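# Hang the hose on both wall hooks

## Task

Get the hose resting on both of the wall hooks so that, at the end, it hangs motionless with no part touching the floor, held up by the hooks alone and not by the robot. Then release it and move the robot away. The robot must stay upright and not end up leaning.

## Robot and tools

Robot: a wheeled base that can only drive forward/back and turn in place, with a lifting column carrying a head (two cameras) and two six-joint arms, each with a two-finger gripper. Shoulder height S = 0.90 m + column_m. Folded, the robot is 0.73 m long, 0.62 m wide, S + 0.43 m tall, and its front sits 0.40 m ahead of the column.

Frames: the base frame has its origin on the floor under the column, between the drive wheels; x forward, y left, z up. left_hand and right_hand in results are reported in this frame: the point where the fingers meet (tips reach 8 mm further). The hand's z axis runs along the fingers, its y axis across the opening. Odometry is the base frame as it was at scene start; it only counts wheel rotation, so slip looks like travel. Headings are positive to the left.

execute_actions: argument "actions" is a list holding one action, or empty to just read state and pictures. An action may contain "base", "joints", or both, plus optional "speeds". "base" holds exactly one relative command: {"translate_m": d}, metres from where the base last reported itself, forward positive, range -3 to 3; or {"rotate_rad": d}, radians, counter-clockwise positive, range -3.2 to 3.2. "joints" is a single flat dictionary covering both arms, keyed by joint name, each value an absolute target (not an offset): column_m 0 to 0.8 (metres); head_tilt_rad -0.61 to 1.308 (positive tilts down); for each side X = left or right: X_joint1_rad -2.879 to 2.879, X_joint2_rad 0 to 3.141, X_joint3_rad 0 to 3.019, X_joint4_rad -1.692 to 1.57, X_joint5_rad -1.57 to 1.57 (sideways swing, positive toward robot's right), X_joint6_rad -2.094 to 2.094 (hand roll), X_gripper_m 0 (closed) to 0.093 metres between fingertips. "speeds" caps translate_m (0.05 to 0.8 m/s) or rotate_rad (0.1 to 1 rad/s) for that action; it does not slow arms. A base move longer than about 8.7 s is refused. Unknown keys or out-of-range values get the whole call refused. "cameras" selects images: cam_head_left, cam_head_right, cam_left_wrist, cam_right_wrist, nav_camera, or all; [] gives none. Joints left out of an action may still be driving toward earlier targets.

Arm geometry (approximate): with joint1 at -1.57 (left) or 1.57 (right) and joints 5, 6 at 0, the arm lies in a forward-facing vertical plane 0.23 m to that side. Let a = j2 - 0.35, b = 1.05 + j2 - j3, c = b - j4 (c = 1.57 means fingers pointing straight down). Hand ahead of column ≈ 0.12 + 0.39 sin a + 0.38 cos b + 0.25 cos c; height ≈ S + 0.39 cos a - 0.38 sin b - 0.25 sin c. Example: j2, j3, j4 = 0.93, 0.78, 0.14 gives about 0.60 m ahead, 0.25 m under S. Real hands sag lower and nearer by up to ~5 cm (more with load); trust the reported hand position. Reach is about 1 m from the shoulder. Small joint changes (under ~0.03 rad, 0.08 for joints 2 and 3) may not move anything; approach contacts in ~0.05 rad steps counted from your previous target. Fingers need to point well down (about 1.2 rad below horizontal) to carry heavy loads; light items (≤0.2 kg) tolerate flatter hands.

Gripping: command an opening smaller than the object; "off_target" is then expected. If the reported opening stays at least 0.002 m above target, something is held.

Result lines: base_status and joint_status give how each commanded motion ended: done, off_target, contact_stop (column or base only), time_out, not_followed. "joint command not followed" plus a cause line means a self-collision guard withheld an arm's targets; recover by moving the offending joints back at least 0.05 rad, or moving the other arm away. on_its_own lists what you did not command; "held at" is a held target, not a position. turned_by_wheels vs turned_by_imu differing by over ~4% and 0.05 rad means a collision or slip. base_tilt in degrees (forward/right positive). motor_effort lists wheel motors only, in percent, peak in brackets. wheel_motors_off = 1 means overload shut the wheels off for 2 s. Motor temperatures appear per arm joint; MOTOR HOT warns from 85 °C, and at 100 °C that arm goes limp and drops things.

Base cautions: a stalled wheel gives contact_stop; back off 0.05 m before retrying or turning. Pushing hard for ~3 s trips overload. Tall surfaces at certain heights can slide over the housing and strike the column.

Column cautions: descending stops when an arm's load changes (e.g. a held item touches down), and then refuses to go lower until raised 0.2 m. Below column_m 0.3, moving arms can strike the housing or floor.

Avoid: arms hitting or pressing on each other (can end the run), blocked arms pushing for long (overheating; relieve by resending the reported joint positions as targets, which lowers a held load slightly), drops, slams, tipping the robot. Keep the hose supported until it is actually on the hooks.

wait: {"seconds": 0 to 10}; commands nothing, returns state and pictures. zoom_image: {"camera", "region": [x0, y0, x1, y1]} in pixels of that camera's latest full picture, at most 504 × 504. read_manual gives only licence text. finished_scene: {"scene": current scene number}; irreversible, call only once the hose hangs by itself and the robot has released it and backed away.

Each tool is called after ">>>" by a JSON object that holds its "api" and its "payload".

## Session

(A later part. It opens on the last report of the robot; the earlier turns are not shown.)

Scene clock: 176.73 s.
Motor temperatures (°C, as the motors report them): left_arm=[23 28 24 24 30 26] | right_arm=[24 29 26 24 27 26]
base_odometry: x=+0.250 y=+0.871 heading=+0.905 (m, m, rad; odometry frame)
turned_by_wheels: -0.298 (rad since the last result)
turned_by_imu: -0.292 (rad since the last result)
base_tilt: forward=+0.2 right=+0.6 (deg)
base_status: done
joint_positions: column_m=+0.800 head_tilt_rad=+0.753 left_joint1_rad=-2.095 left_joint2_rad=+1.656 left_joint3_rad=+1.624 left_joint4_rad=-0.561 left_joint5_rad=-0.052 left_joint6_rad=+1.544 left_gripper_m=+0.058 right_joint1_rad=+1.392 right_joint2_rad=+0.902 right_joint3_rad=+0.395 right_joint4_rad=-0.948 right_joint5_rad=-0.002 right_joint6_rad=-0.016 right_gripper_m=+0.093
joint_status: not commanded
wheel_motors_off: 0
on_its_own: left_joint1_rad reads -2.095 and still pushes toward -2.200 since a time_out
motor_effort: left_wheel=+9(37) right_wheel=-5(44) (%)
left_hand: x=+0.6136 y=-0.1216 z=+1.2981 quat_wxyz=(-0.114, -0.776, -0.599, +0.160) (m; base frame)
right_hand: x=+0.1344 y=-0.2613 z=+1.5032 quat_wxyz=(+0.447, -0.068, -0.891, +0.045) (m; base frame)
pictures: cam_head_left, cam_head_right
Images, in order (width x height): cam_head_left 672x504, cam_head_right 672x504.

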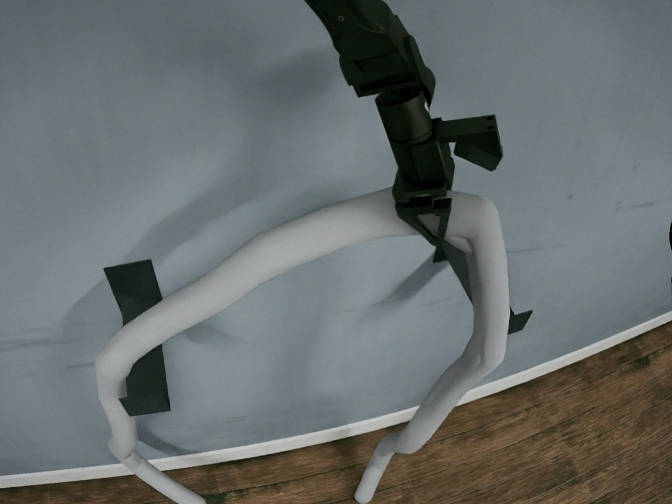

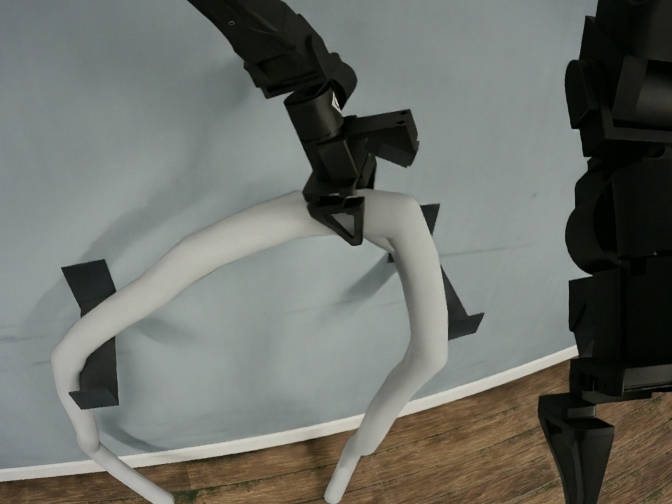

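>>> {"api": "execute_actions", "payload": {"actions": [{"base":{"rotate_rad":-0.3},"joints":{"head_tilt_rad":0.65},"speeds":{"rotate_rad":0.3}}], "cameras": ["cam_head_left","cam_left_wrist"]}}

Scene clock: 179.20 s.
Motor temperatures (°C, as the motors report them): left_arm=[23 28 24 24 30 26] | right_arm=[24 28 26 24 27 26]
base_odometry: x=+0.250 y=+0.871 heading=+0.606 (m, m, rad; odometry frame)
turned_by_wheels: -0.299 (rad since the last result)
turned_by_imu: -0.295 (rad since the last result)
base_tilt: forward=+0.3 right=+0.6 (deg)
base_status: done
joint_positions: column_m=+0.800 head_tilt_rad=+0.667 left_joint1_rad=-2.125 left_joint2_rad=+1.657 left_joint3_rad=+1.618 left_joint4_rad=-0.565 left_joint5_rad=-0.041 left_joint6_rad=+1.544 left_gripper_m=+0.058 right_joint1_rad=+1.392 right_joint2_rad=+0.902 right_joint3_rad=+0.395 right_joint4_rad=-0.948 right_joint5_rad=-0.002 right_joint6_rad=-0.016 right_gripper_m=+0.093
joint_status: all done
wheel_motors_off: 0
on_its_own: left_joint1_rad reads -2.125 and still pushes toward -2.200 since a time_out
motor_effort: left_wheel=+6(32) right_wheel=-6(40) (%)
left_hand: x=+0.6027 y=-0.1413 z=+1.3066 quat_wxyz=(-0.122, -0.779, -0.589, +0.176) (m; base frame)
right_hand: x=+0.1344 y=-0.2613 z=+1.5032 quat_wxyz=(+0.447, -0.068, -0.891, +0.045) (m; base frame)
pictures: cam_head_left, cam_left_wrist
Images, in order (width x height): cam_head_left 672x504, cam_left_wrist 504x504.

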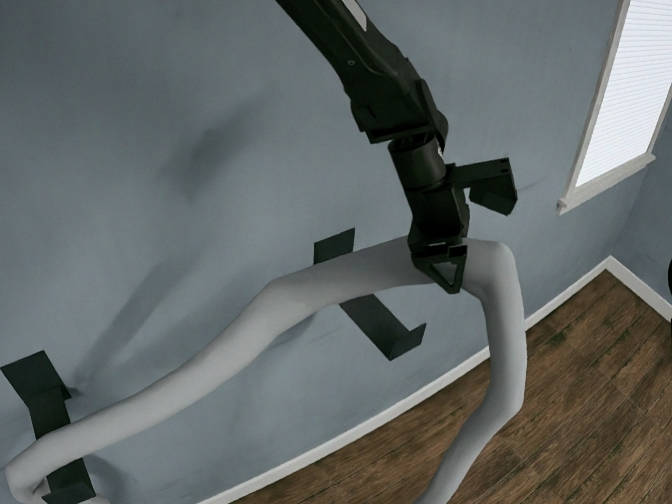

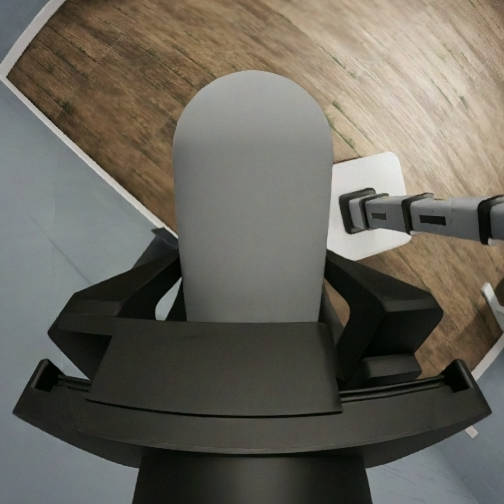

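>>> {"api": "execute_actions", "payload": {"actions": [{"joints":{"column_m":0.44,"left_joint1_rad":-2.13}}], "cameras": ["cam_head_left"]}}

>>> {"api": "execute_actions", "payload": {"actions": [{"joints":{"left_gripper_m":0.093}}], "cameras": []}}

>>> {"api": "execute_actions", "payload": {"actions": [{"joints":{"column_m":0.6}}], "cameras": ["cam_head_left","nav_camera"]}}

Scene clock: 185.33 s.
Motor temperatures (°C, as the motors report them): left_arm=[23 28 24 24 30 26] | right_arm=[24 28 26 24 27 26]
base_odometry: x=+0.250 y=+0.871 heading=+0.606 (m, m, rad; odometry frame)
turned_by_wheels: +0.000 (rad since the last result)
turned_by_imu: +0.001 (rad since the last result)
base_tilt: forward=+0.3 right=+0.6 (deg)
base_status: not commanded
joint_positions: column_m=+0.440 head_tilt_rad=+0.667 left_joint1_rad=-2.101 left_joint2_rad=+1.645 left_joint3_rad=+1.627 left_joint4_rad=-0.565 left_joint5_rad=-0.017 left_joint6_rad=+1.569 left_gripper_m=+0.058 right_joint1_rad=+1.392 right_joint2_rad=+0.902 right_joint3_rad=+0.395 right_joint4_rad=-0.948 right_joint5_rad=-0.002 right_joint6_rad=-0.016 right_gripper_m=+0.093
joint_status: all done
wheel_motors_off: 0
motor_effort: left_wheel=+6(6) right_wheel=-5(7) (%)
left_hand: x=+0.6174 y=-0.1290 z=+0.9486 quat_wxyz=(-0.132, -0.780, -0.587, +0.171) (m; base frame)
right_hand: x=+0.1344 y=-0.2613 z=+1.1434 quat_wxyz=(+0.447, -0.068, -0.891, +0.045) (m; base frame)
pictures: cam_head_left
Images, in order (width x height): cam_head_left 672x504.

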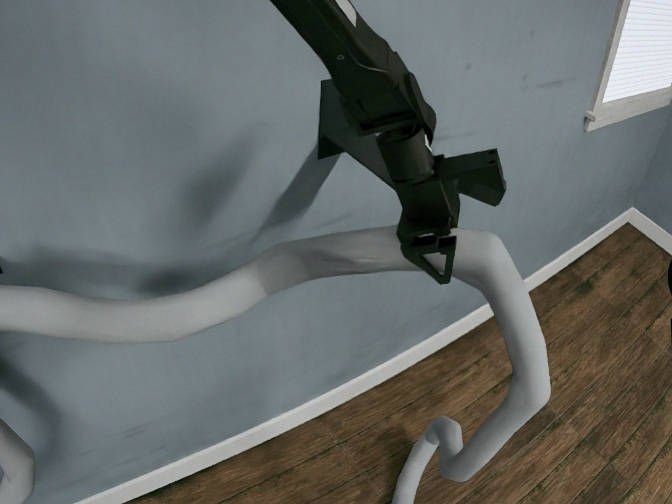

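Scene clock: 186.17 s.
Motor temperatures (°C, as the motors report them): left_arm=[23 28 24 24 29 26] | right_arm=[24 28 26 24 27 26]
base_odometry: x=+0.250 y=+0.871 heading=+0.606 (m, m, rad; odometry frame)
turned_by_wheels: +0.000 (rad since the last result)
turned_by_imu: +0.000 (rad since the last result)
base_tilt: forward=+0.3 right=+0.6 (deg)
base_status: not commanded
joint_positions: column_m=+0.440 head_tilt_rad=+0.667 left_joint1_rad=-2.125 left_joint2_rad=+1.606 left_joint3_rad=+1.641 left_joint4_rad=-0.565 left_joint5_rad=-0.003 left_joint6_rad=+1.569 left_gripper_m=+0.093 right_joint1_rad=+1.392 right_joint2_rad=+0.902 right_joint3_rad=+0.395 right_joint4_rad=-0.948 right_joint5_rad=-0.002 right_joint6_rad=-0.016 right_gripper_m=+0.093
joint_status: all done
wheel_motors_off: 0
motor_effort: left_wheel=+7(7) right_wheel=-7(8) (%)
left_hand: x=+0.6386 y=-0.1421 z=+0.9804 quat_wxyz=(-0.164, -0.777, -0.584, +0.169) (m; base frame)
right_hand: x=+0.1344 y=-0.2613 z=+1.1434 quat_wxyz=(+0.447, -0.068, -0.891, +0.045) (m; base frame)
pictures: none
No camera images: the call's "cameras" was empty. Leave "cameras" out to get every camera's image.

Scene clock: 188.83 s.
Motor temperatures (°C, as the motors report them): left_arm=[23 28 24 24 29 26] | right_arm=[24 28 26 24 26 26]
base_odometry: x=+0.250 y=+0.871 heading=+0.606 (m, m, rad; odometry frame)
turned_by_wheels: +0.000 (rad since the last result)
turned_by_imu: +0.000 (rad since the last result)
base_tilt: forward=+0.3 right=+0.6 (deg)
base_status: not commanded
joint_positions: column_m=+0.600 head_tilt_rad=+0.667 left_joint1_rad=-2.125 left_joint2_rad=+1.606 left_joint3_rad=+1.641 left_joint4_rad=-0.565 left_joint5_rad=-0.003 left_joint6_rad=+1.569 left_gripper_m=+0.093 right_joint1_rad=+1.392 right_joint2_rad=+0.902 right_joint3_rad=+0.395 right_joint4_rad=-0.948 right_joint5_rad=-0.002 right_joint6_rad=-0.016 right_gripper_m=+0.093
joint_status: all done
wheel_motors_off: 0
motor_effort: left_wheel=+7(7) right_wheel=-5(6) (%)
left_hand: x=+0.6386 y=-0.1421 z=+1.1402 quat_wxyz=(-0.164, -0.777, -0.584, +0.169) (m; base frame)
right_hand: x=+0.1344 y=-0.2613 z=+1.3033 quat_wxyz=(+0.447, -0.068, -0.891, +0.045) (m; base frame)
pictures: cam_head_left, nav_camera
Images, in order (width x height): cam_head_left 672x504, nav_camera 672x504.

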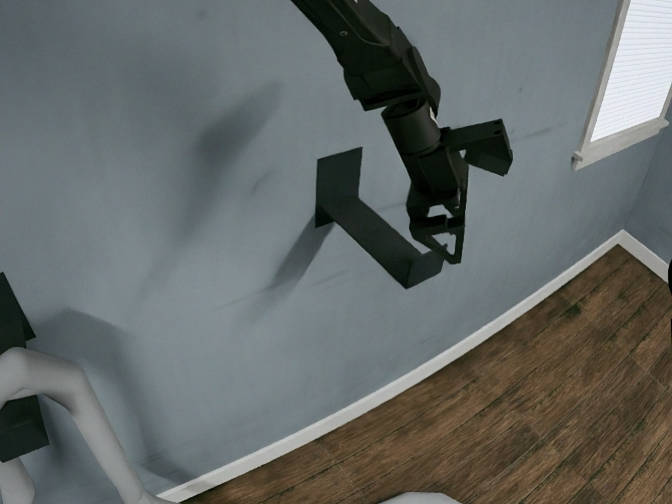

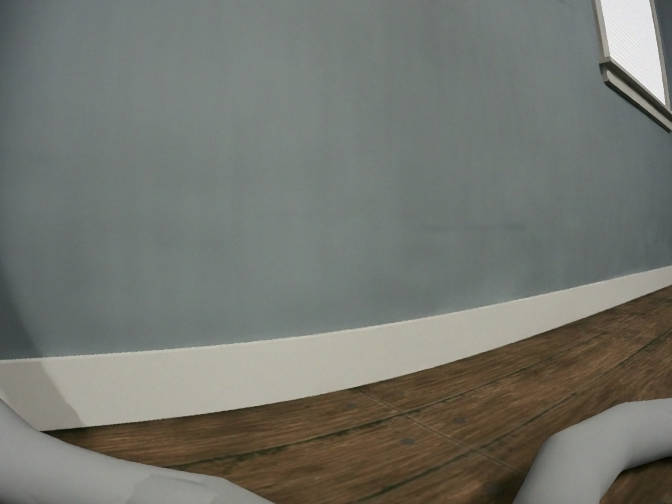

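>>> {"api": "execute_actions", "payload": {"actions": [{"base":{"rotate_rad":0.6},"joints":{"head_tilt_rad":0.95,"left_joint1_rad":-1.57,"left_joint2_rad":0.9,"left_joint3_rad":0.45,"left_joint4_rad":-0.95},"speeds":{"rotate_rad":0.5}}], "cameras": []}}

>>> {"api": "execute_actions", "payload": {"actions": [{"base":{"translate_m":-0.4}}], "cameras": ["cam_head_left","cam_head_right","nav_camera"]}}

Scene clock: 192.00 s.
Motor temperatures (°C, as the motors report them): left_arm=[23 28 24 24 29 26] | right_arm=[24 28 26 24 26 26]
base_odometry: x=+0.250 y=+0.871 heading=+1.205 (m, m, rad; odometry frame)
turned_by_wheels: +0.599 (rad since the last result)
turned_by_imu: +0.594 (rad since the last result)
base_tilt: forward=+0.3 right=+0.5 (deg)
base_status: done
joint_positions: column_m=+0.600 head_tilt_rad=+0.950 left_joint1_rad=-1.562 left_joint2_rad=+0.899 left_joint3_rad=+0.445 left_joint4_rad=-0.938 left_joint5_rad=-0.004 left_joint6_rad=+1.569 left_gripper_m=+0.093 right_joint1_rad=+1.392 right_joint2_rad=+0.902 right_joint3_rad=+0.395 right_joint4_rad=-0.948 right_joint5_rad=-0.002 right_joint6_rad=-0.016 right_gripper_m=+0.093
joint_status: all done
wheel_motors_off: 0
motor_effort: left_wheel=-1(27) right_wheel=+3(33) (%)
left_hand: x=+0.1651 y=+0.2271 z=+1.2897 quat_wxyz=(+0.300, -0.639, -0.644, +0.294) (m; base frame)
right_hand: x=+0.1344 y=-0.2613 z=+1.3033 quat_wxyz=(+0.447, -0.068, -0.891, +0.045) (m; base frame)
pictures: none
No camera images: the call's "cameras" was empty. Leave "cameras" out to get every camera's image.

Scene clock: 194.27 s.
Motor temperatures (°C, as the motors report them): left_arm=[23 27 24 24 28 26] | right_arm=[24 28 26 24 26 26]
base_odometry: x=+0.107 y=+0.498 heading=+1.205 (m, m, rad; odometry frame)
turned_by_wheels: +0.000 (rad since the last result)
turned_by_imu: +0.001 (rad since the last result)
base_tilt: forward=+0.3 right=+0.6 (deg)
base_status: done
joint_positions: column_m=+0.600 head_tilt_rad=+0.951 left_joint1_rad=-1.562 left_joint2_rad=+0.899 left_joint3_rad=+0.448 left_joint4_rad=-0.938 left_joint5_rad=-0.004 left_joint6_rad=+1.569 left_gripper_m=+0.093 right_joint1_rad=+1.392 right_joint2_rad=+0.902 right_joint3_rad=+0.396 right_joint4_rad=-0.948 right_joint5_rad=-0.002 right_joint6_rad=-0.016 right_gripper_m=+0.093
joint_status: not commanded
wheel_motors_off: 0
motor_effort: left_wheel=+0(41) right_wheel=-1(38) (%)
left_hand: x=+0.1666 y=+0.2271 z=+1.2893 quat_wxyz=(+0.300, -0.640, -0.644, +0.293) (m; base frame)
right_hand: x=+0.1349 y=-0.2614 z=+1.3031 quat_wxyz=(+0.447, -0.068, -0.891, +0.045) (m; base frame)
pictures: cam_head_left, cam_head_right, nav_camera
Images, in order (width x height): cam_head_left 672x504, cam_head_right 672x504, nav_camera 672x504.

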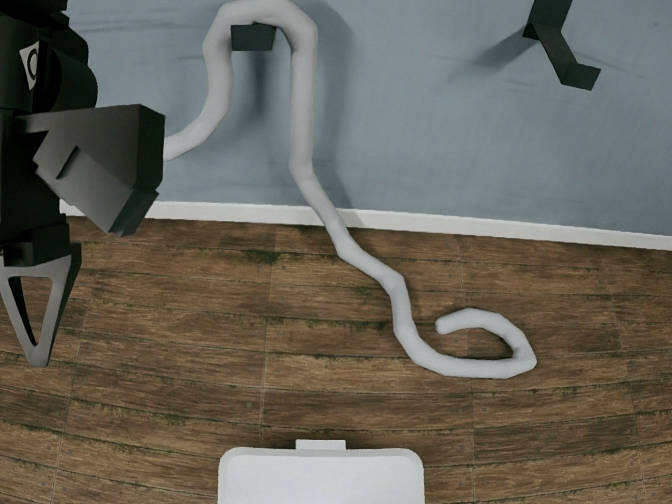

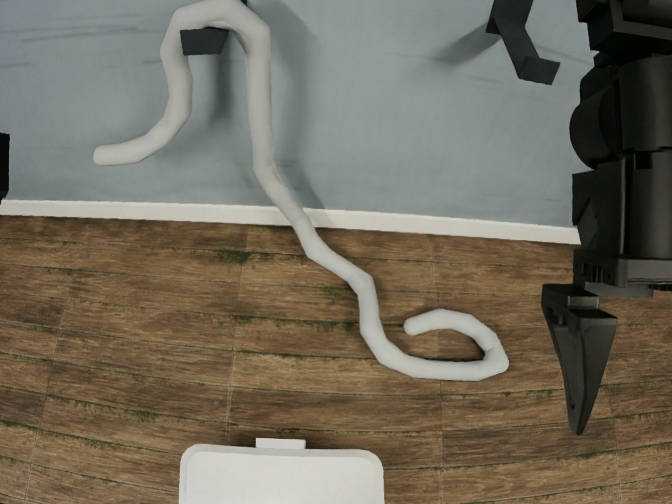

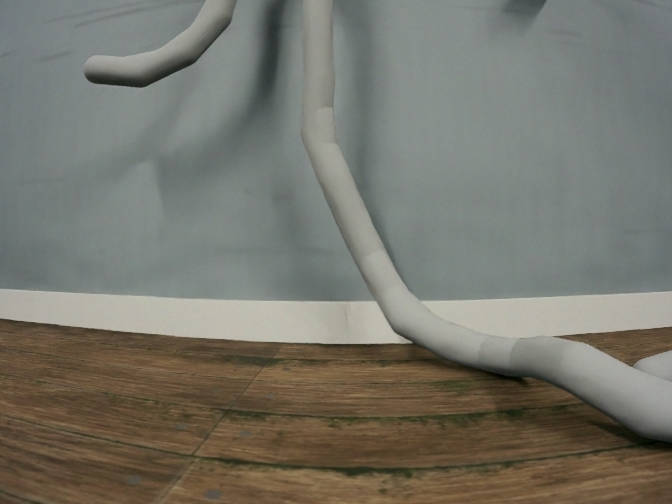

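>>> {"api": "execute_actions", "payload": {"actions": [{"base":{"rotate_rad":-0.3},"joints":{"column_m":0.3,"right_joint1_rad":1.57,"right_joint2_rad":2.65,"right_joint3_rad":2.37,"right_joint4_rad":-0.24,"right_joint6_rad":-1.3,"head_tilt_rad":1.1}}], "cameras": []}}

>>> {"api": "execute_actions", "payload": {"actions": [{"base":{"translate_m":0.28}}], "cameras": ["cam_head_left","cam_right_wrist"]}}

Scene clock: 201.07 s.
Motor temperatures (°C, as the motors report them): left_arm=[23 27 23 24 28 26] | right_arm=[24 28 26 24 26 26]
base_odometry: x=+0.106 y=+0.498 heading=+0.906 (m, m, rad; odometry frame)
turned_by_wheels: -0.299 (rad since the last result)
turned_by_imu: -0.295 (rad since the last result)
base_tilt: forward=+0.3 right=+0.6 (deg)
base_status: done
joint_positions: column_m=+0.300 head_tilt_rad=+1.099 left_joint1_rad=-1.564 left_joint2_rad=+0.899 left_joint3_rad=+0.450 left_joint4_rad=-0.938 left_joint5_rad=-0.003 left_joint6_rad=+1.569 left_gripper_m=+0.093 right_joint1_rad=+1.572 right_joint2_rad=+2.641 right_joint3_rad=+2.362 right_joint4_rad=-0.238 right_joint5_rad=-0.001 right_joint6_rad=-1.285 right_gripper_m=+0.093
joint_status: all done
wheel_motors_off: 0
motor_effort: left_wheel=+4(46) right_wheel=+0(24) (%)
left_hand: x=+0.1674 y=+0.2266 z=+0.9892 quat_wxyz=(+0.298, -0.640, -0.644, +0.293) (m; base frame)
right_hand: x=+0.5058 y=-0.2244 z=+0.3308 quat_wxyz=(-0.003, +0.599, -0.801, +0.001) (m; base frame)
pictures: none
No camera images: the call's "cameras" was empty. Leave "cameras" out to get every camera's image.

Scene clock: 203.03 s.
Motor temperatures (°C, as the motors report them): left_arm=[23 26 23 24 28 26] | right_arm=[24 28 26 24 26 26]
base_odometry: x=+0.279 y=+0.718 heading=+0.905 (m, m, rad; odometry frame)
turned_by_wheels: -0.001 (rad since the last result)
turned_by_imu: -0.001 (rad since the last result)
base_tilt: forward=+0.3 right=+0.6 (deg)
base_status: done
joint_positions: column_m=+0.300 head_tilt_rad=+1.100 left_joint1_rad=-1.564 left_joint2_rad=+0.899 left_joint3_rad=+0.452 left_joint4_rad=-0.938 left_joint5_rad=-0.003 left_joint6_rad=+1.569 left_gripper_m=+0.093 right_joint1_rad=+1.572 right_joint2_rad=+2.647 right_joint3_rad=+2.362 right_joint4_rad=-0.238 right_joint5_rad=-0.001 right_joint6_rad=-1.285 right_gripper_m=+0.093
joint_status: not commanded
wheel_motors_off: 0
motor_effort: left_wheel=+0(55) right_wheel=+1(39) (%)
left_hand: x=+0.1686 y=+0.2266 z=+0.9888 quat_wxyz=(+0.298, -0.640, -0.645, +0.293) (m; base frame)
right_hand: x=+0.5008 y=-0.2244 z=+0.3287 quat_wxyz=(-0.001, +0.599, -0.801, -0.001) (m; base frame)
pictures: cam_head_left, cam_right_wrist
Images, in order (width x height): cam_head_left 672x504, cam_right_wrist 504x504.

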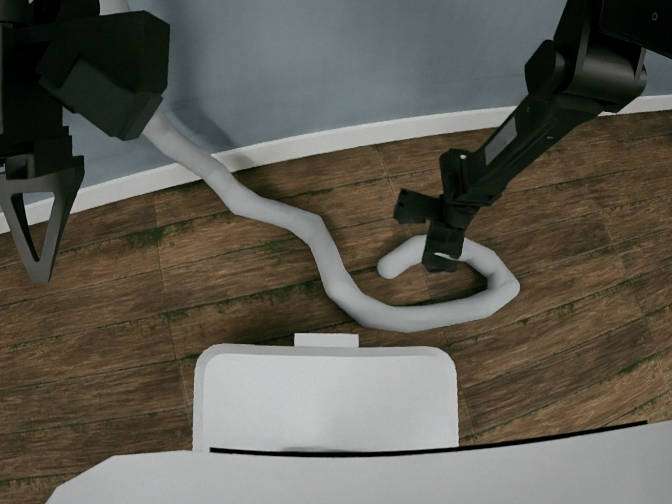

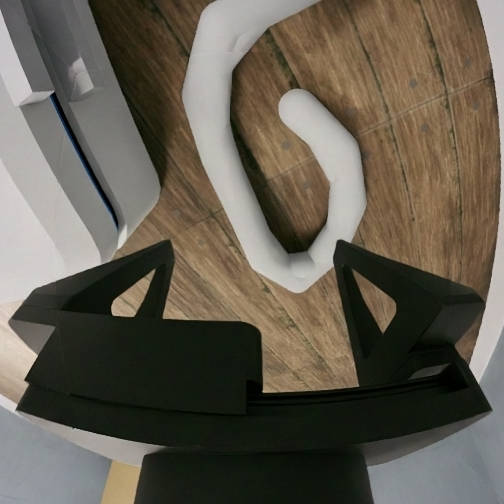

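>>> {"api": "execute_actions", "payload": {"actions": [{"base":{"translate_m":-0.07},"joints":{"right_joint1_rad":1.72,"column_m":0.15}}], "cameras": ["cam_head_left","cam_right_wrist"]}}

Scene clock: 207.83 s.
Motor temperatures (°C, as the motors report them): left_arm=[22 26 23 24 27 26] | right_arm=[24 28 26 24 26 26]
base_odometry: x=+0.236 y=+0.663 heading=+0.906 (m, m, rad; odometry frame)
turned_by_wheels: +0.001 (rad since the last result)
turned_by_imu: +0.002 (rad since the last result)
base_tilt: forward=+0.3 right=+0.6 (deg)
base_status: done
joint_positions: column_m=+0.150 head_tilt_rad=+1.100 left_joint1_rad=-1.564 left_joint2_rad=+0.899 left_joint3_rad=+0.448 left_joint4_rad=-0.938 left_joint5_rad=-0.003 left_joint6_rad=+1.569 left_gripper_m=+0.093 right_joint1_rad=+1.727 right_joint2_rad=+2.651 right_joint3_rad=+2.362 right_joint4_rad=-0.238 right_joint5_rad=-0.001 right_joint6_rad=-1.285 right_gripper_m=+0.093
joint_status: all done
wheel_motors_off: 0
motor_effort: left_wheel=+2(35) right_wheel=-4(28) (%)
left_hand: x=+0.1668 y=+0.2266 z=+0.8394 quat_wxyz=(+0.299, -0.640, -0.644, +0.294) (m; base frame)
right_hand: x=+0.4915 y=-0.0745 z=+0.1874 quat_wxyz=(-0.039, +0.629, -0.775, -0.056) (m; base frame)
pictures: cam_head_left, cam_right_wrist
Images, in order (width x height): cam_head_left 672x504, cam_right_wrist 504x504.

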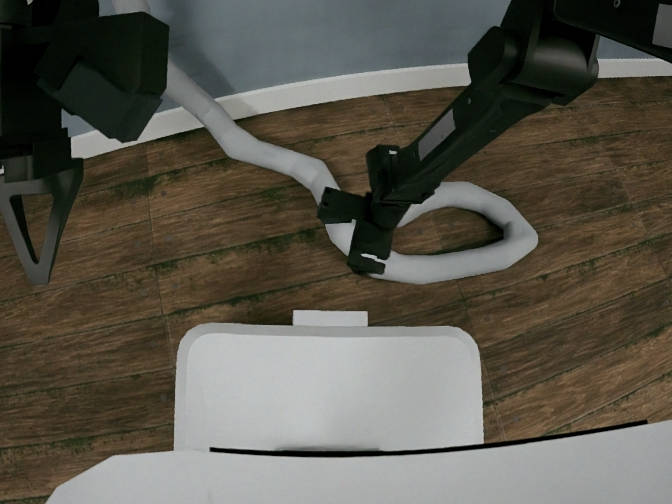

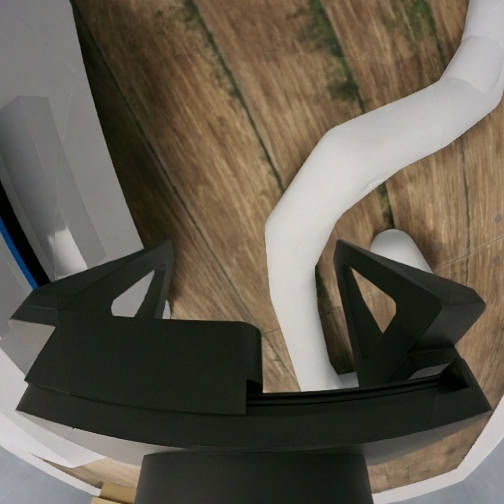

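>>> {"api": "execute_actions", "payload": {"actions": [{"joints":{"right_joint1_rad":1.6,"column_m":0.08}}], "cameras": ["cam_head_left","cam_right_wrist"]}}

Scene clock: 209.87 s.
Motor temperatures (°C, as the motors report them): left_arm=[22 26 23 24 27 26] | right_arm=[24 28 26 24 26 26]
base_odometry: x=+0.236 y=+0.663 heading=+0.906 (m, m, rad; odometry frame)
turned_by_wheels: +0.000 (rad since the last result)
turned_by_imu: +0.000 (rad since the last result)
base_tilt: forward=+0.3 right=+0.6 (deg)
base_status: not commanded
joint_positions: column_m=+0.080 head_tilt_rad=+1.100 left_joint1_rad=-1.564 left_joint2_rad=+0.899 left_joint3_rad=+0.448 left_joint4_rad=-0.938 left_joint5_rad=-0.003 left_joint6_rad=+1.569 left_gripper_m=+0.093 right_joint1_rad=+1.594 right_joint2_rad=+2.651 right_joint3_rad=+2.362 right_joint4_rad=-0.238 right_joint5_rad=+0.001 right_joint6_rad=-1.285 right_gripper_m=+0.093
joint_status: all done
wheel_motors_off: 0
motor_effort: left_wheel=+3(4) right_wheel=-2(4) (%)
left_hand: x=+0.1668 y=+0.2266 z=+0.7694 quat_wxyz=(+0.299, -0.640, -0.644, +0.294) (m; base frame)
right_hand: x=+0.4973 y=-0.2034 z=+0.1075 quat_wxyz=(-0.004, +0.604, -0.797, -0.008) (m; base frame)
pictures: cam_head_left, cam_right_wrist
Images, in order (width x height): cam_head_left 672x504, cam_right_wrist 504x504.

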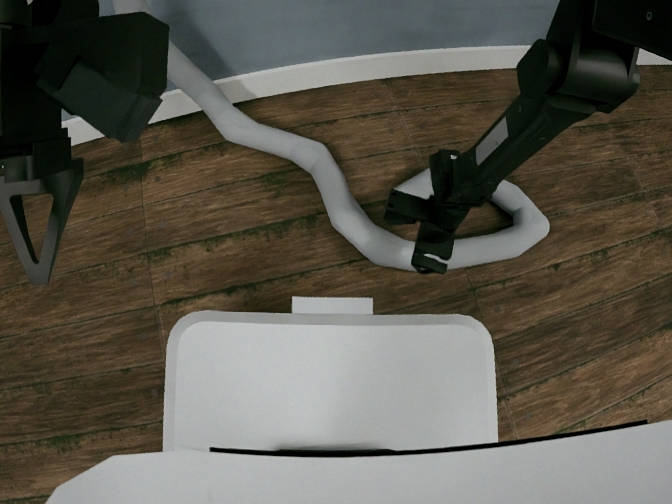

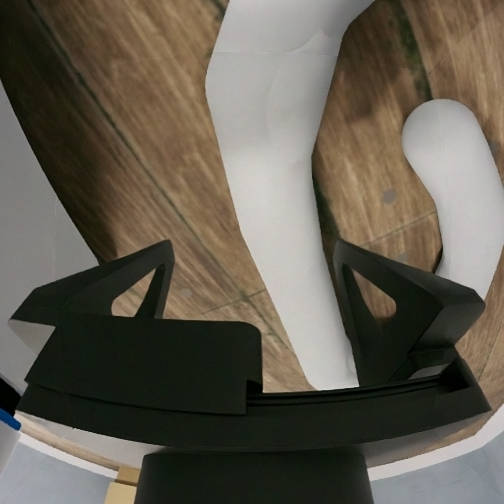

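>>> {"api": "execute_actions", "payload": {"actions": [{"base":{"translate_m":0.035},"speeds":{"translate_m":0.1}}], "cameras": []}}

>>> {"api": "execute_actions", "payload": {"actions": [{"joints":{"column_m":0.005}}], "cameras": ["cam_right_wrist"]}}

>>> {"api": "execute_actions", "payload": {"actions": [{"joints":{"right_gripper_m":0.02}}], "cameras": []}}

>>> {"api": "execute_actions", "payload": {"actions": [{"joints":{"column_m":0.35},"base":{"translate_m":-0.15}}], "cameras": ["cam_head_left"]}}

Scene clock: 212.37 s.
Motor temperatures (°C, as the motors report them): left_arm=[22 26 23 24 27 26] | right_arm=[24 28 26 24 26 26]
base_odometry: x=+0.258 y=+0.691 heading=+0.905 (m, m, rad; odometry frame)
turned_by_wheels: +0.000 (rad since the last result)
turned_by_imu: +0.000 (rad since the last result)
base_tilt: forward=+0.3 right=+0.6 (deg)
base_status: done
joint_positions: column_m=+0.080 head_tilt_rad=+1.100 left_joint1_rad=-1.564 left_joint2_rad=+0.899 left_joint3_rad=+0.452 left_joint4_rad=-0.938 left_joint5_rad=-0.003 left_joint6_rad=+1.569 left_gripper_m=+0.093 right_joint1_rad=+1.594 right_joint2_rad=+2.649 right_joint3_rad=+2.362 right_joint4_rad=-0.238 right_joint5_rad=+0.001 right_joint6_rad=-1.285 right_gripper_m=+0.093
joint_status: not commanded
wheel_motors_off: 0
motor_effort: left_wheel=+0(36) right_wheel=-1(25) (%)
left_hand: x=+0.1687 y=+0.2266 z=+0.7688 quat_wxyz=(+0.298, -0.640, -0.645, +0.292) (m; base frame)
right_hand: x=+0.4987 y=-0.2034 z=+0.1080 quat_wxyz=(-0.005, +0.604, -0.797, -0.008) (m; base frame)
pictures: none
No camera images: the call's "cameras" was empty. Leave "cameras" out to get every camera's image.

Scene clock: 213.93 s.
Motor temperatures (°C, as the motors report them): left_arm=[22 26 23 24 27 26] | right_arm=[24 28 26 24 26 26]
base_odometry: x=+0.258 y=+0.691 heading=+0.905 (m, m, rad; odometry frame)
turned_by_wheels: +0.000 (rad since the last result)
turned_by_imu: +0.000 (rad since the last result)
base_tilt: forward=+0.3 right=+0.5 (deg)
base_status: not commanded
joint_positions: column_m=+0.005 head_tilt_rad=+1.100 left_joint1_rad=-1.564 left_joint2_rad=+0.899 left_joint3_rad=+0.452 left_joint4_rad=-0.938 left_joint5_rad=-0.003 left_joint6_rad=+1.569 left_gripper_m=+0.093 right_joint1_rad=+1.594 right_joint2_rad=+2.651 right_joint3_rad=+2.362 right_joint4_rad=-0.245 right_joint5_rad=-0.002 right_joint6_rad=-1.286 right_gripper_m=+0.093
joint_status: all done
wheel_motors_off: 0
motor_effort: left_wheel=-1(1) right_wheel=+0(0) (%)
left_hand: x=+0.1687 y=+0.2266 z=+0.6938 quat_wxyz=(+0.298, -0.640, -0.645, +0.292) (m; base frame)
right_hand: x=+0.4956 y=-0.2025 z=+0.0325 quat_wxyz=(-0.002, +0.604, -0.797, -0.012) (m; base frame)
pictures: cam_right_wrist
Images, in order (width x height): cam_right_wrist 504x504.

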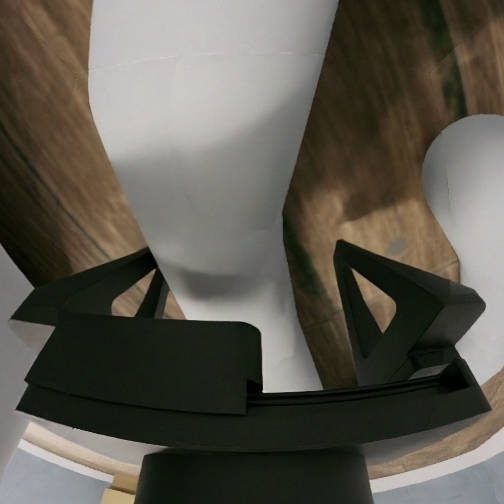

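Scene clock: 214.60 s.
Motor temperatures (°C, as the motors report them): left_arm=[22 26 23 24 27 26] | right_arm=[24 28 26 24 26 26]
base_odometry: x=+0.258 y=+0.691 heading=+0.905 (m, m, rad; odometry frame)
turned_by_wheels: +0.000 (rad since the last result)
turned_by_imu: +0.000 (rad since the last result)
base_tilt: forward=+0.3 right=+0.6 (deg)
base_status: not commanded
joint_positions: column_m=+0.005 head_tilt_rad=+1.100 left_joint1_rad=-1.564 left_joint2_rad=+0.899 left_joint3_rad=+0.452 left_joint4_rad=-0.938 left_joint5_rad=-0.003 left_joint6_rad=+1.569 left_gripper_m=+0.093 right_joint1_rad=+1.599 right_joint2_rad=+2.659 right_joint3_rad=+2.362 right_joint4_rad=-0.251 right_joint5_rad=-0.003 right_joint6_rad=-1.288 right_gripper_m=+0.060
joint_status: right_gripper_m off_target (ended at +0.060, target +0.020)
wheel_motors_off: 0
motor_effort: left_wheel=-1(1) right_wheel=+0(2) (%)
left_hand: x=+0.1687 y=+0.2266 z=+0.6938 quat_wxyz=(+0.298, -0.640, -0.645, +0.292) (m; base frame)
right_hand: x=+0.4870 y=-0.1976 z=+0.0297 quat_wxyz=(+0.002, +0.606, -0.795, -0.018) (m; base frame)
pictures: none
No camera images: the call's "cameras" was empty. Leave "cameras" out to get every camera's image.

Scene clock: 219.67 s.
Motor temperatures (°C, as the motors report them): left_arm=[22 26 23 24 27 26] | right_arm=[24 28 26 24 26 26]
base_odometry: x=+0.165 y=+0.573 heading=+0.907 (m, m, rad; odometry frame)
turned_by_wheels: +0.002 (rad since the last result)
turned_by_imu: +0.003 (rad since the last result)
base_tilt: forward=+0.3 right=+0.5 (deg)
base_status: done
joint_positions: column_m=+0.350 head_tilt_rad=+1.100 left_joint1_rad=-1.564 left_joint2_rad=+0.899 left_joint3_rad=+0.449 left_joint4_rad=-0.938 left_joint5_rad=-0.003 left_joint6_rad=+1.569 left_gripper_m=+0.093 right_joint1_rad=+1.599 right_joint2_rad=+2.660 right_joint3_rad=+2.362 right_joint4_rad=-0.243 right_joint5_rad=-0.003 right_joint6_rad=-1.303 right_gripper_m=+0.060
joint_status: all done
wheel_motors_off: 0
motor_effort: left_wheel=+1(40) right_wheel=-1(37) (%)
left_hand: x=+0.1672 y=+0.2266 z=+1.0391 quat_wxyz=(+0.299, -0.640, -0.644, +0.293) (m; base frame)
right_hand: x=+0.4881 y=-0.1975 z=+0.3741 quat_wxyz=(-0.002, +0.612, -0.791, -0.016) (m; base frame)
pictures: cam_head_left
Images, in order (width x height): cam_head_left 672x504.

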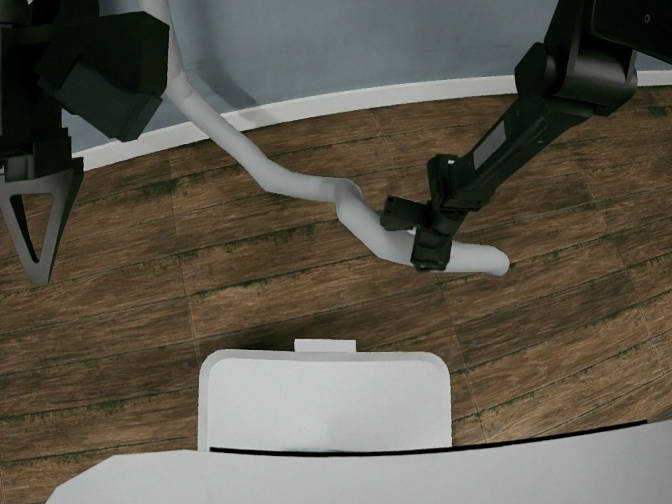

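>>> {"api": "execute_actions", "payload": {"actions": [{"base":{"rotate_rad":0.3},"joints":{"column_m":0.75,"right_joint1_rad":1.15,"right_joint2_rad":1.47,"right_joint3_rad":1.245,"right_joint4_rad":-0.325,"right_joint6_rad":-1.5,"head_tilt_rad":0.75},"speeds":{"rotate_rad":0.3}}], "cameras": ["cam_head_left"]}}

>>> {"api": "execute_actions", "payload": {"actions": [{"base":{"translate_m":0.32},"speeds":{"translate_m":0.2}}], "cameras": ["cam_head_right","cam_right_wrist"]}}

Scene clock: 226.97 s.
Motor temperatures (°C, as the motors report them): left_arm=[22 26 23 24 27 26] | right_arm=[24 29 26 24 26 26]
base_odometry: x=+0.165 y=+0.573 heading=+1.207 (m, m, rad; odometry frame)
turned_by_wheels: +0.299 (rad since the last result)
turned_by_imu: +0.296 (rad since the last result)
base_tilt: forward=+0.3 right=+0.5 (deg)
base_status: done
joint_positions: column_m=+0.750 head_tilt_rad=+0.766 left_joint1_rad=-1.564 left_joint2_rad=+0.899 left_joint3_rad=+0.449 left_joint4_rad=-0.938 left_joint5_rad=-0.003 left_joint6_rad=+1.569 left_gripper_m=+0.093 right_joint1_rad=+1.166 right_joint2_rad=+1.509 right_joint3_rad=+1.233 right_joint4_rad=-0.331 right_joint5_rad=-0.008 right_joint6_rad=-1.506 right_gripper_m=+0.060
joint_status: all done
wheel_motors_off: 0
motor_effort: left_wheel=-6(47) right_wheel=+1(27) (%)
left_hand: x=+0.1672 y=+0.2266 z=+1.4391 quat_wxyz=(+0.299, -0.640, -0.644, +0.293) (m; base frame)
right_hand: x=+0.5252 y=-0.4744 z=+1.2337 quat_wxyz=(+0.142, +0.591, -0.788, +0.094) (m; base frame)
pictures: cam_head_left
Images, in order (width x height): cam_head_left 672x504.

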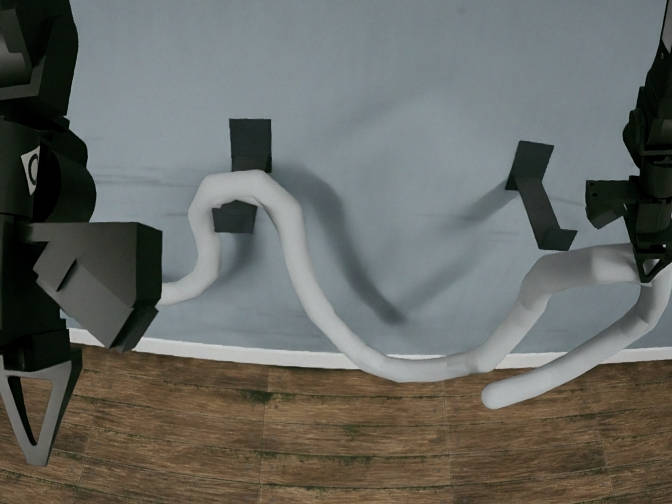

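Scene clock: 229.50 s.
Motor temperatures (°C, as the motors report them): left_arm=[22 26 23 24 27 26] | right_arm=[24 29 26 24 26 26]
base_odometry: x=+0.279 y=+0.872 heading=+1.207 (m, m, rad; odometry frame)
turned_by_wheels: +0.001 (rad since the last result)
turned_by_imu: +0.000 (rad since the last result)
base_tilt: forward=+0.3 right=+0.6 (deg)
base_status: done
joint_positions: column_m=+0.750 head_tilt_rad=+0.766 left_joint1_rad=-1.564 left_joint2_rad=+0.899 left_joint3_rad=+0.452 left_joint4_rad=-0.938 left_joint5_rad=-0.003 left_joint6_rad=+1.569 left_gripper_m=+0.093 right_joint1_rad=+1.166 right_joint2_rad=+1.509 right_joint3_rad=+1.233 right_joint4_rad=-0.331 right_joint5_rad=-0.007 right_joint6_rad=-1.506 right_gripper_m=+0.060
joint_status: not commanded
wheel_motors_off: 0
motor_effort: left_wheel=+1(43) right_wheel=+1(40) (%)
left_hand: x=+0.1687 y=+0.2266 z=+1.4387 quat_wxyz=(+0.298, -0.641, -0.645, +0.293) (m; base frame)
right_hand: x=+0.5252 y=-0.4747 z=+1.2338 quat_wxyz=(+0.143, +0.591, -0.788, +0.094) (m; base frame)
pictures: cam_head_right, cam_right_wrist
Images, in order (width x height): cam_head_right 672x504, cam_right_wrist 504x504.

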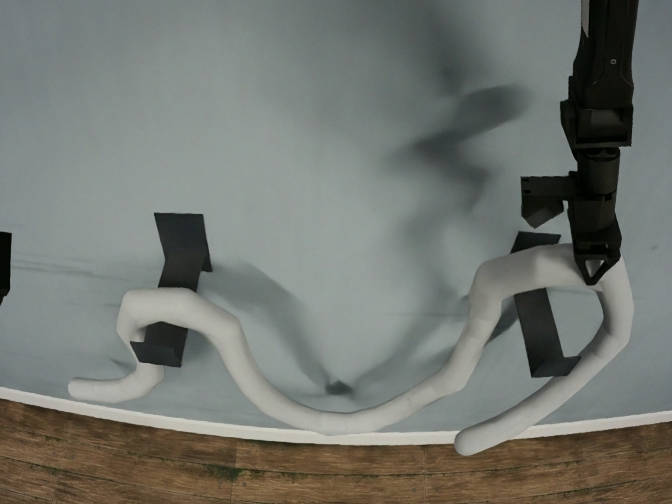

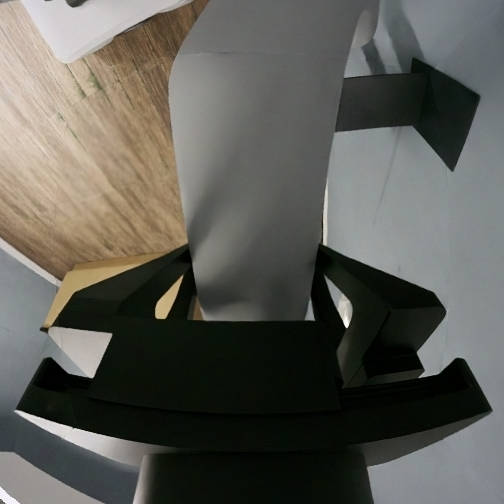

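>>> {"api": "execute_actions", "payload": {"actions": [{"base":{"translate_m":0.05},"joints":{"column_m":0.56},"speeds":{"translate_m":0.1}}], "cameras": ["cam_head_right","cam_right_wrist"]}}

Scene clock: 233.10 s.
Motor temperatures (°C, as the motors report them): left_arm=[22 26 22 24 27 26] | right_arm=[24 29 26 24 26 26]
base_odometry: x=+0.297 y=+0.919 heading=+1.207 (m, m, rad; odometry frame)
turned_by_wheels: +0.000 (rad since the last result)
turned_by_imu: +0.000 (rad since the last result)
base_tilt: forward=+0.3 right=+0.6 (deg)
base_status: done
joint_positions: column_m=+0.560 head_tilt_rad=+0.766 left_joint1_rad=-1.564 left_joint2_rad=+0.898 left_joint3_rad=+0.451 left_joint4_rad=-0.938 left_joint5_rad=-0.003 left_joint6_rad=+1.569 left_gripper_m=+0.093 right_joint1_rad=+1.166 right_joint2_rad=+1.509 right_joint3_rad=+1.233 right_joint4_rad=-0.331 right_joint5_rad=-0.002 right_joint6_rad=-1.506 right_gripper_m=+0.060
joint_status: all done
wheel_motors_off: 0
motor_effort: left_wheel=+0(29) right_wheel=+0(26) (%)
left_hand: x=+0.1686 y=+0.2266 z=+1.2489 quat_wxyz=(+0.298, -0.641, -0.645, +0.293) (m; base frame)
right_hand: x=+0.5250 y=-0.4753 z=+1.0443 quat_wxyz=(+0.145, +0.591, -0.788, +0.095) (m; base frame)
pictures: cam_head_right, cam_right_wrist
Images, in order (width x height): cam_head_right 672x504, cam_right_wrist 504x504.

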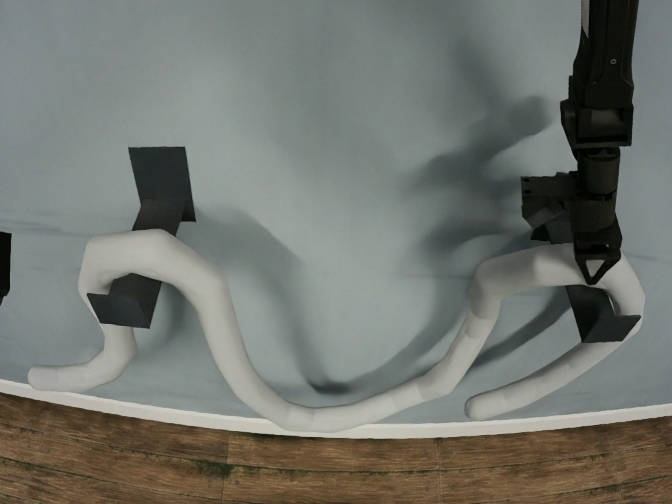

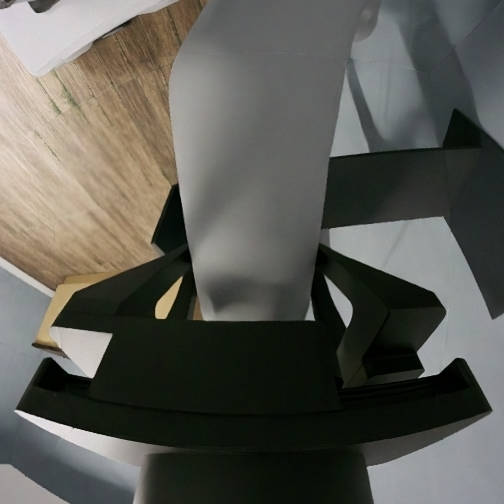

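>>> {"api": "execute_actions", "payload": {"actions": [{"base":{"translate_m":0.04},"speeds":{"translate_m":0.1}}], "cameras": []}}

>>> {"api": "execute_actions", "payload": {"actions": [{"joints":{"column_m":0.49}}], "cameras": ["cam_right_wrist"]}}

>>> {"api": "execute_actions", "payload": {"actions": [{"joints":{"right_gripper_m":0.093}}], "cameras": []}}

>>> {"api": "execute_actions", "payload": {"actions": [{"joints":{"column_m":0.65}}], "cameras": []}}

>>> {"api": "execute_actions", "payload": {"actions": [{"base":{"translate_m":-0.9},"joints":{"head_tilt_rad":0.6}}], "cameras": ["cam_head_left","nav_camera"]}}

Scene clock: 235.43 s.
Motor temperatures (°C, as the motors report them): left_arm=[22 26 22 24 27 26] | right_arm=[24 29 26 24 26 26]
base_odometry: x=+0.311 y=+0.956 heading=+1.207 (m, m, rad; odometry frame)
turned_by_wheels: +0.000 (rad since the last result)
turned_by_imu: +0.000 (rad since the last result)
base_tilt: forward=+0.2 right=+0.6 (deg)
base_status: done
joint_positions: column_m=+0.560 head_tilt_rad=+0.765 left_joint1_rad=-1.564 left_joint2_rad=+0.898 left_joint3_rad=+0.451 left_joint4_rad=-0.938 left_joint5_rad=-0.003 left_joint6_rad=+1.569 left_gripper_m=+0.093 right_joint1_rad=+1.166 right_joint2_rad=+1.509 right_joint3_rad=+1.233 right_joint4_rad=-0.331 right_joint5_rad=+0.000 right_joint6_rad=-1.506 right_gripper_m=+0.060
joint_status: not commanded
wheel_motors_off: 0
motor_effort: left_wheel=+0(31) right_wheel=+0(27) (%)
left_hand: x=+0.1686 y=+0.2266 z=+1.2489 quat_wxyz=(+0.298, -0.641, -0.645, +0.293) (m; base frame)
right_hand: x=+0.5249 y=-0.4756 z=+1.0444 quat_wxyz=(+0.145, +0.591, -0.788, +0.096) (m; base frame)
pictures: none
No camera images: the call's "cameras" was empty. Leave "cameras" out to get every camera's image.

Scene clock: 236.93 s.
Motor temperatures (°C, as the motors report them): left_arm=[22 26 22 24 27 26] | right_arm=[24 29 26 24 26 26]
base_odometry: x=+0.311 y=+0.956 heading=+1.207 (m, m, rad; odometry frame)
turned_by_wheels: +0.000 (rad since the last result)
turned_by_imu: +0.000 (rad since the last result)
base_tilt: forward=+0.2 right=+0.6 (deg)
base_status: not commanded
joint_positions: column_m=+0.490 head_tilt_rad=+0.765 left_joint1_rad=-1.564 left_joint2_rad=+0.898 left_joint3_rad=+0.451 left_joint4_rad=-0.938 left_joint5_rad=-0.003 left_joint6_rad=+1.569 left_gripper_m=+0.093 right_joint1_rad=+1.166 right_joint2_rad=+1.486 right_joint3_rad=+1.233 right_joint4_rad=-0.338 right_joint5_rad=+0.007 right_joint6_rad=-1.506 right_gripper_m=+0.060
joint_status: all done
wheel_motors_off: 0
motor_effort: left_wheel=+0(0) right_wheel=+1(1) (%)
left_hand: x=+0.1686 y=+0.2266 z=+1.1789 quat_wxyz=(+0.298, -0.641, -0.645, +0.293) (m; base frame)
right_hand: x=+0.5333 y=-0.4754 z=+0.9845 quat_wxyz=(+0.143, +0.592, -0.786, +0.104) (m; base frame)
pictures: cam_right_wrist
Images, in order (width x height): cam_right_wrist 504x504.

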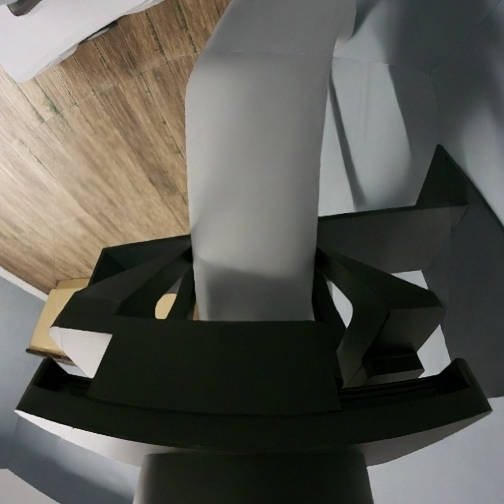

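Scene clock: 237.63 s.
Motor temperatures (°C, as the motors report them): left_arm=[22 26 22 24 27 26] | right_arm=[24 29 26 24 26 26]
base_odometry: x=+0.311 y=+0.956 heading=+1.207 (m, m, rad; odometry frame)
turned_by_wheels: +0.000 (rad since the last result)
turned_by_imu: +0.000 (rad since the last result)
base_tilt: forward=+0.3 right=+0.6 (deg)
base_status: not commanded
joint_positions: column_m=+0.490 head_tilt_rad=+0.765 left_joint1_rad=-1.564 left_joint2_rad=+0.898 left_joint3_rad=+0.451 left_joint4_rad=-0.938 left_joint5_rad=-0.003 left_joint6_rad=+1.569 left_gripper_m=+0.093 right_joint1_rad=+1.166 right_joint2_rad=+1.481 right_joint3_rad=+1.233 right_joint4_rad=-0.330 right_joint5_rad=+0.001 right_joint6_rad=-1.506 right_gripper_m=+0.093
joint_status: all done
wheel_motors_off: 0
motor_effort: left_wheel=+0(1) right_wheel=+1(1) (%)
left_hand: x=+0.1686 y=+0.2266 z=+1.1789 quat_wxyz=(+0.298, -0.641, -0.645, +0.293) (m; base frame)
right_hand: x=+0.5377 y=-0.4745 z=+0.9860 quat_wxyz=(+0.137, +0.593, -0.786, +0.107) (m; base frame)
pictures: none
No camera images: the call's "cameras" was empty. Leave "cameras" out to get every camera's image.

Scene clock: 240.30 s.
Motor temperatures (°C, as the motors report them): left_arm=[22 26 22 24 27 26] | right_arm=[24 29 26 24 26 26]
base_odometry: x=+0.311 y=+0.956 heading=+1.207 (m, m, rad; odometry frame)
turned_by_wheels: +0.000 (rad since the last result)
turned_by_imu: +0.000 (rad since the last result)
base_tilt: forward=+0.2 right=+0.6 (deg)
base_status: not commanded
joint_positions: column_m=+0.650 head_tilt_rad=+0.765 left_joint1_rad=-1.564 left_joint2_rad=+0.898 left_joint3_rad=+0.451 left_joint4_rad=-0.938 left_joint5_rad=-0.003 left_joint6_rad=+1.569 left_gripper_m=+0.093 right_joint1_rad=+1.166 right_joint2_rad=+1.479 right_joint3_rad=+1.233 right_joint4_rad=-0.330 right_joint5_rad=+0.001 right_joint6_rad=-1.506 right_gripper_m=+0.093
joint_status: all done
wheel_motors_off: 0
motor_effort: left_wheel=+0(0) right_wheel=-1(2) (%)
left_hand: x=+0.1686 y=+0.2266 z=+1.3388 quat_wxyz=(+0.298, -0.641, -0.645, +0.293) (m; base frame)
right_hand: x=+0.5387 y=-0.4744 z=+1.1468 quat_wxyz=(+0.136, +0.593, -0.786, +0.108) (m; base frame)
pictures: none
No camera images: the call's "cameras" was empty. Leave "cameras" out to get every camera's image.

Scene clock: 243.50 s.
Motor temperatures (°C, as the motors report them): left_arm=[22 26 22 24 27 26] | right_arm=[24 29 26 24 25 26]
base_odometry: x=-0.009 y=+0.115 heading=+1.206 (m, m, rad; odometry frame)
turned_by_wheels: -0.001 (rad since the last result)
turned_by_imu: +0.002 (rad since the last result)
base_tilt: forward=+0.3 right=+0.6 (deg)
base_status: done
joint_positions: column_m=+0.650 head_tilt_rad=+0.617 left_joint1_rad=-1.564 left_joint2_rad=+0.898 left_joint3_rad=+0.449 left_joint4_rad=-0.938 left_joint5_rad=-0.003 left_joint6_rad=+1.569 left_gripper_m=+0.093 right_joint1_rad=+1.165 right_joint2_rad=+1.477 right_joint3_rad=+1.235 right_joint4_rad=-0.329 right_joint5_rad=+0.001 right_joint6_rad=-1.506 right_gripper_m=+0.093
joint_status: all done
wheel_motors_off: 0
motor_effort: left_wheel=-1(38) right_wheel=+1(26) (%)
left_hand: x=+0.1671 y=+0.2266 z=+1.3392 quat_wxyz=(+0.299, -0.640, -0.644, +0.293) (m; base frame)
right_hand: x=+0.5403 y=-0.4748 z=+1.1479 quat_wxyz=(+0.135, +0.593, -0.786, +0.110) (m; base frame)
pictures: cam_head_left, nav_camera
Images, in order (width x height): cam_head_left 672x504, nav_camera 672x504.

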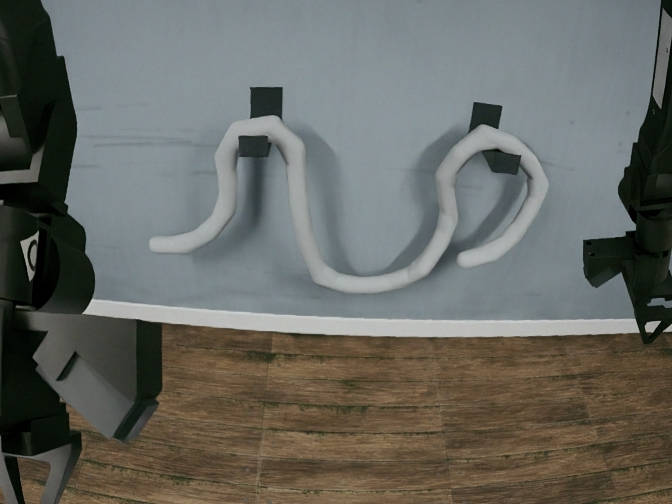

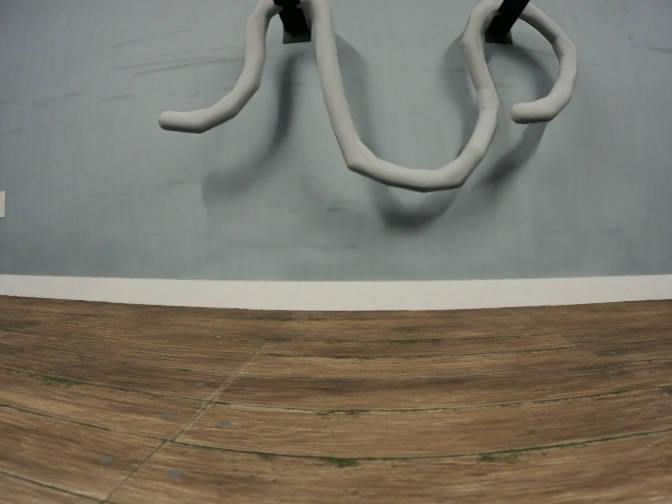

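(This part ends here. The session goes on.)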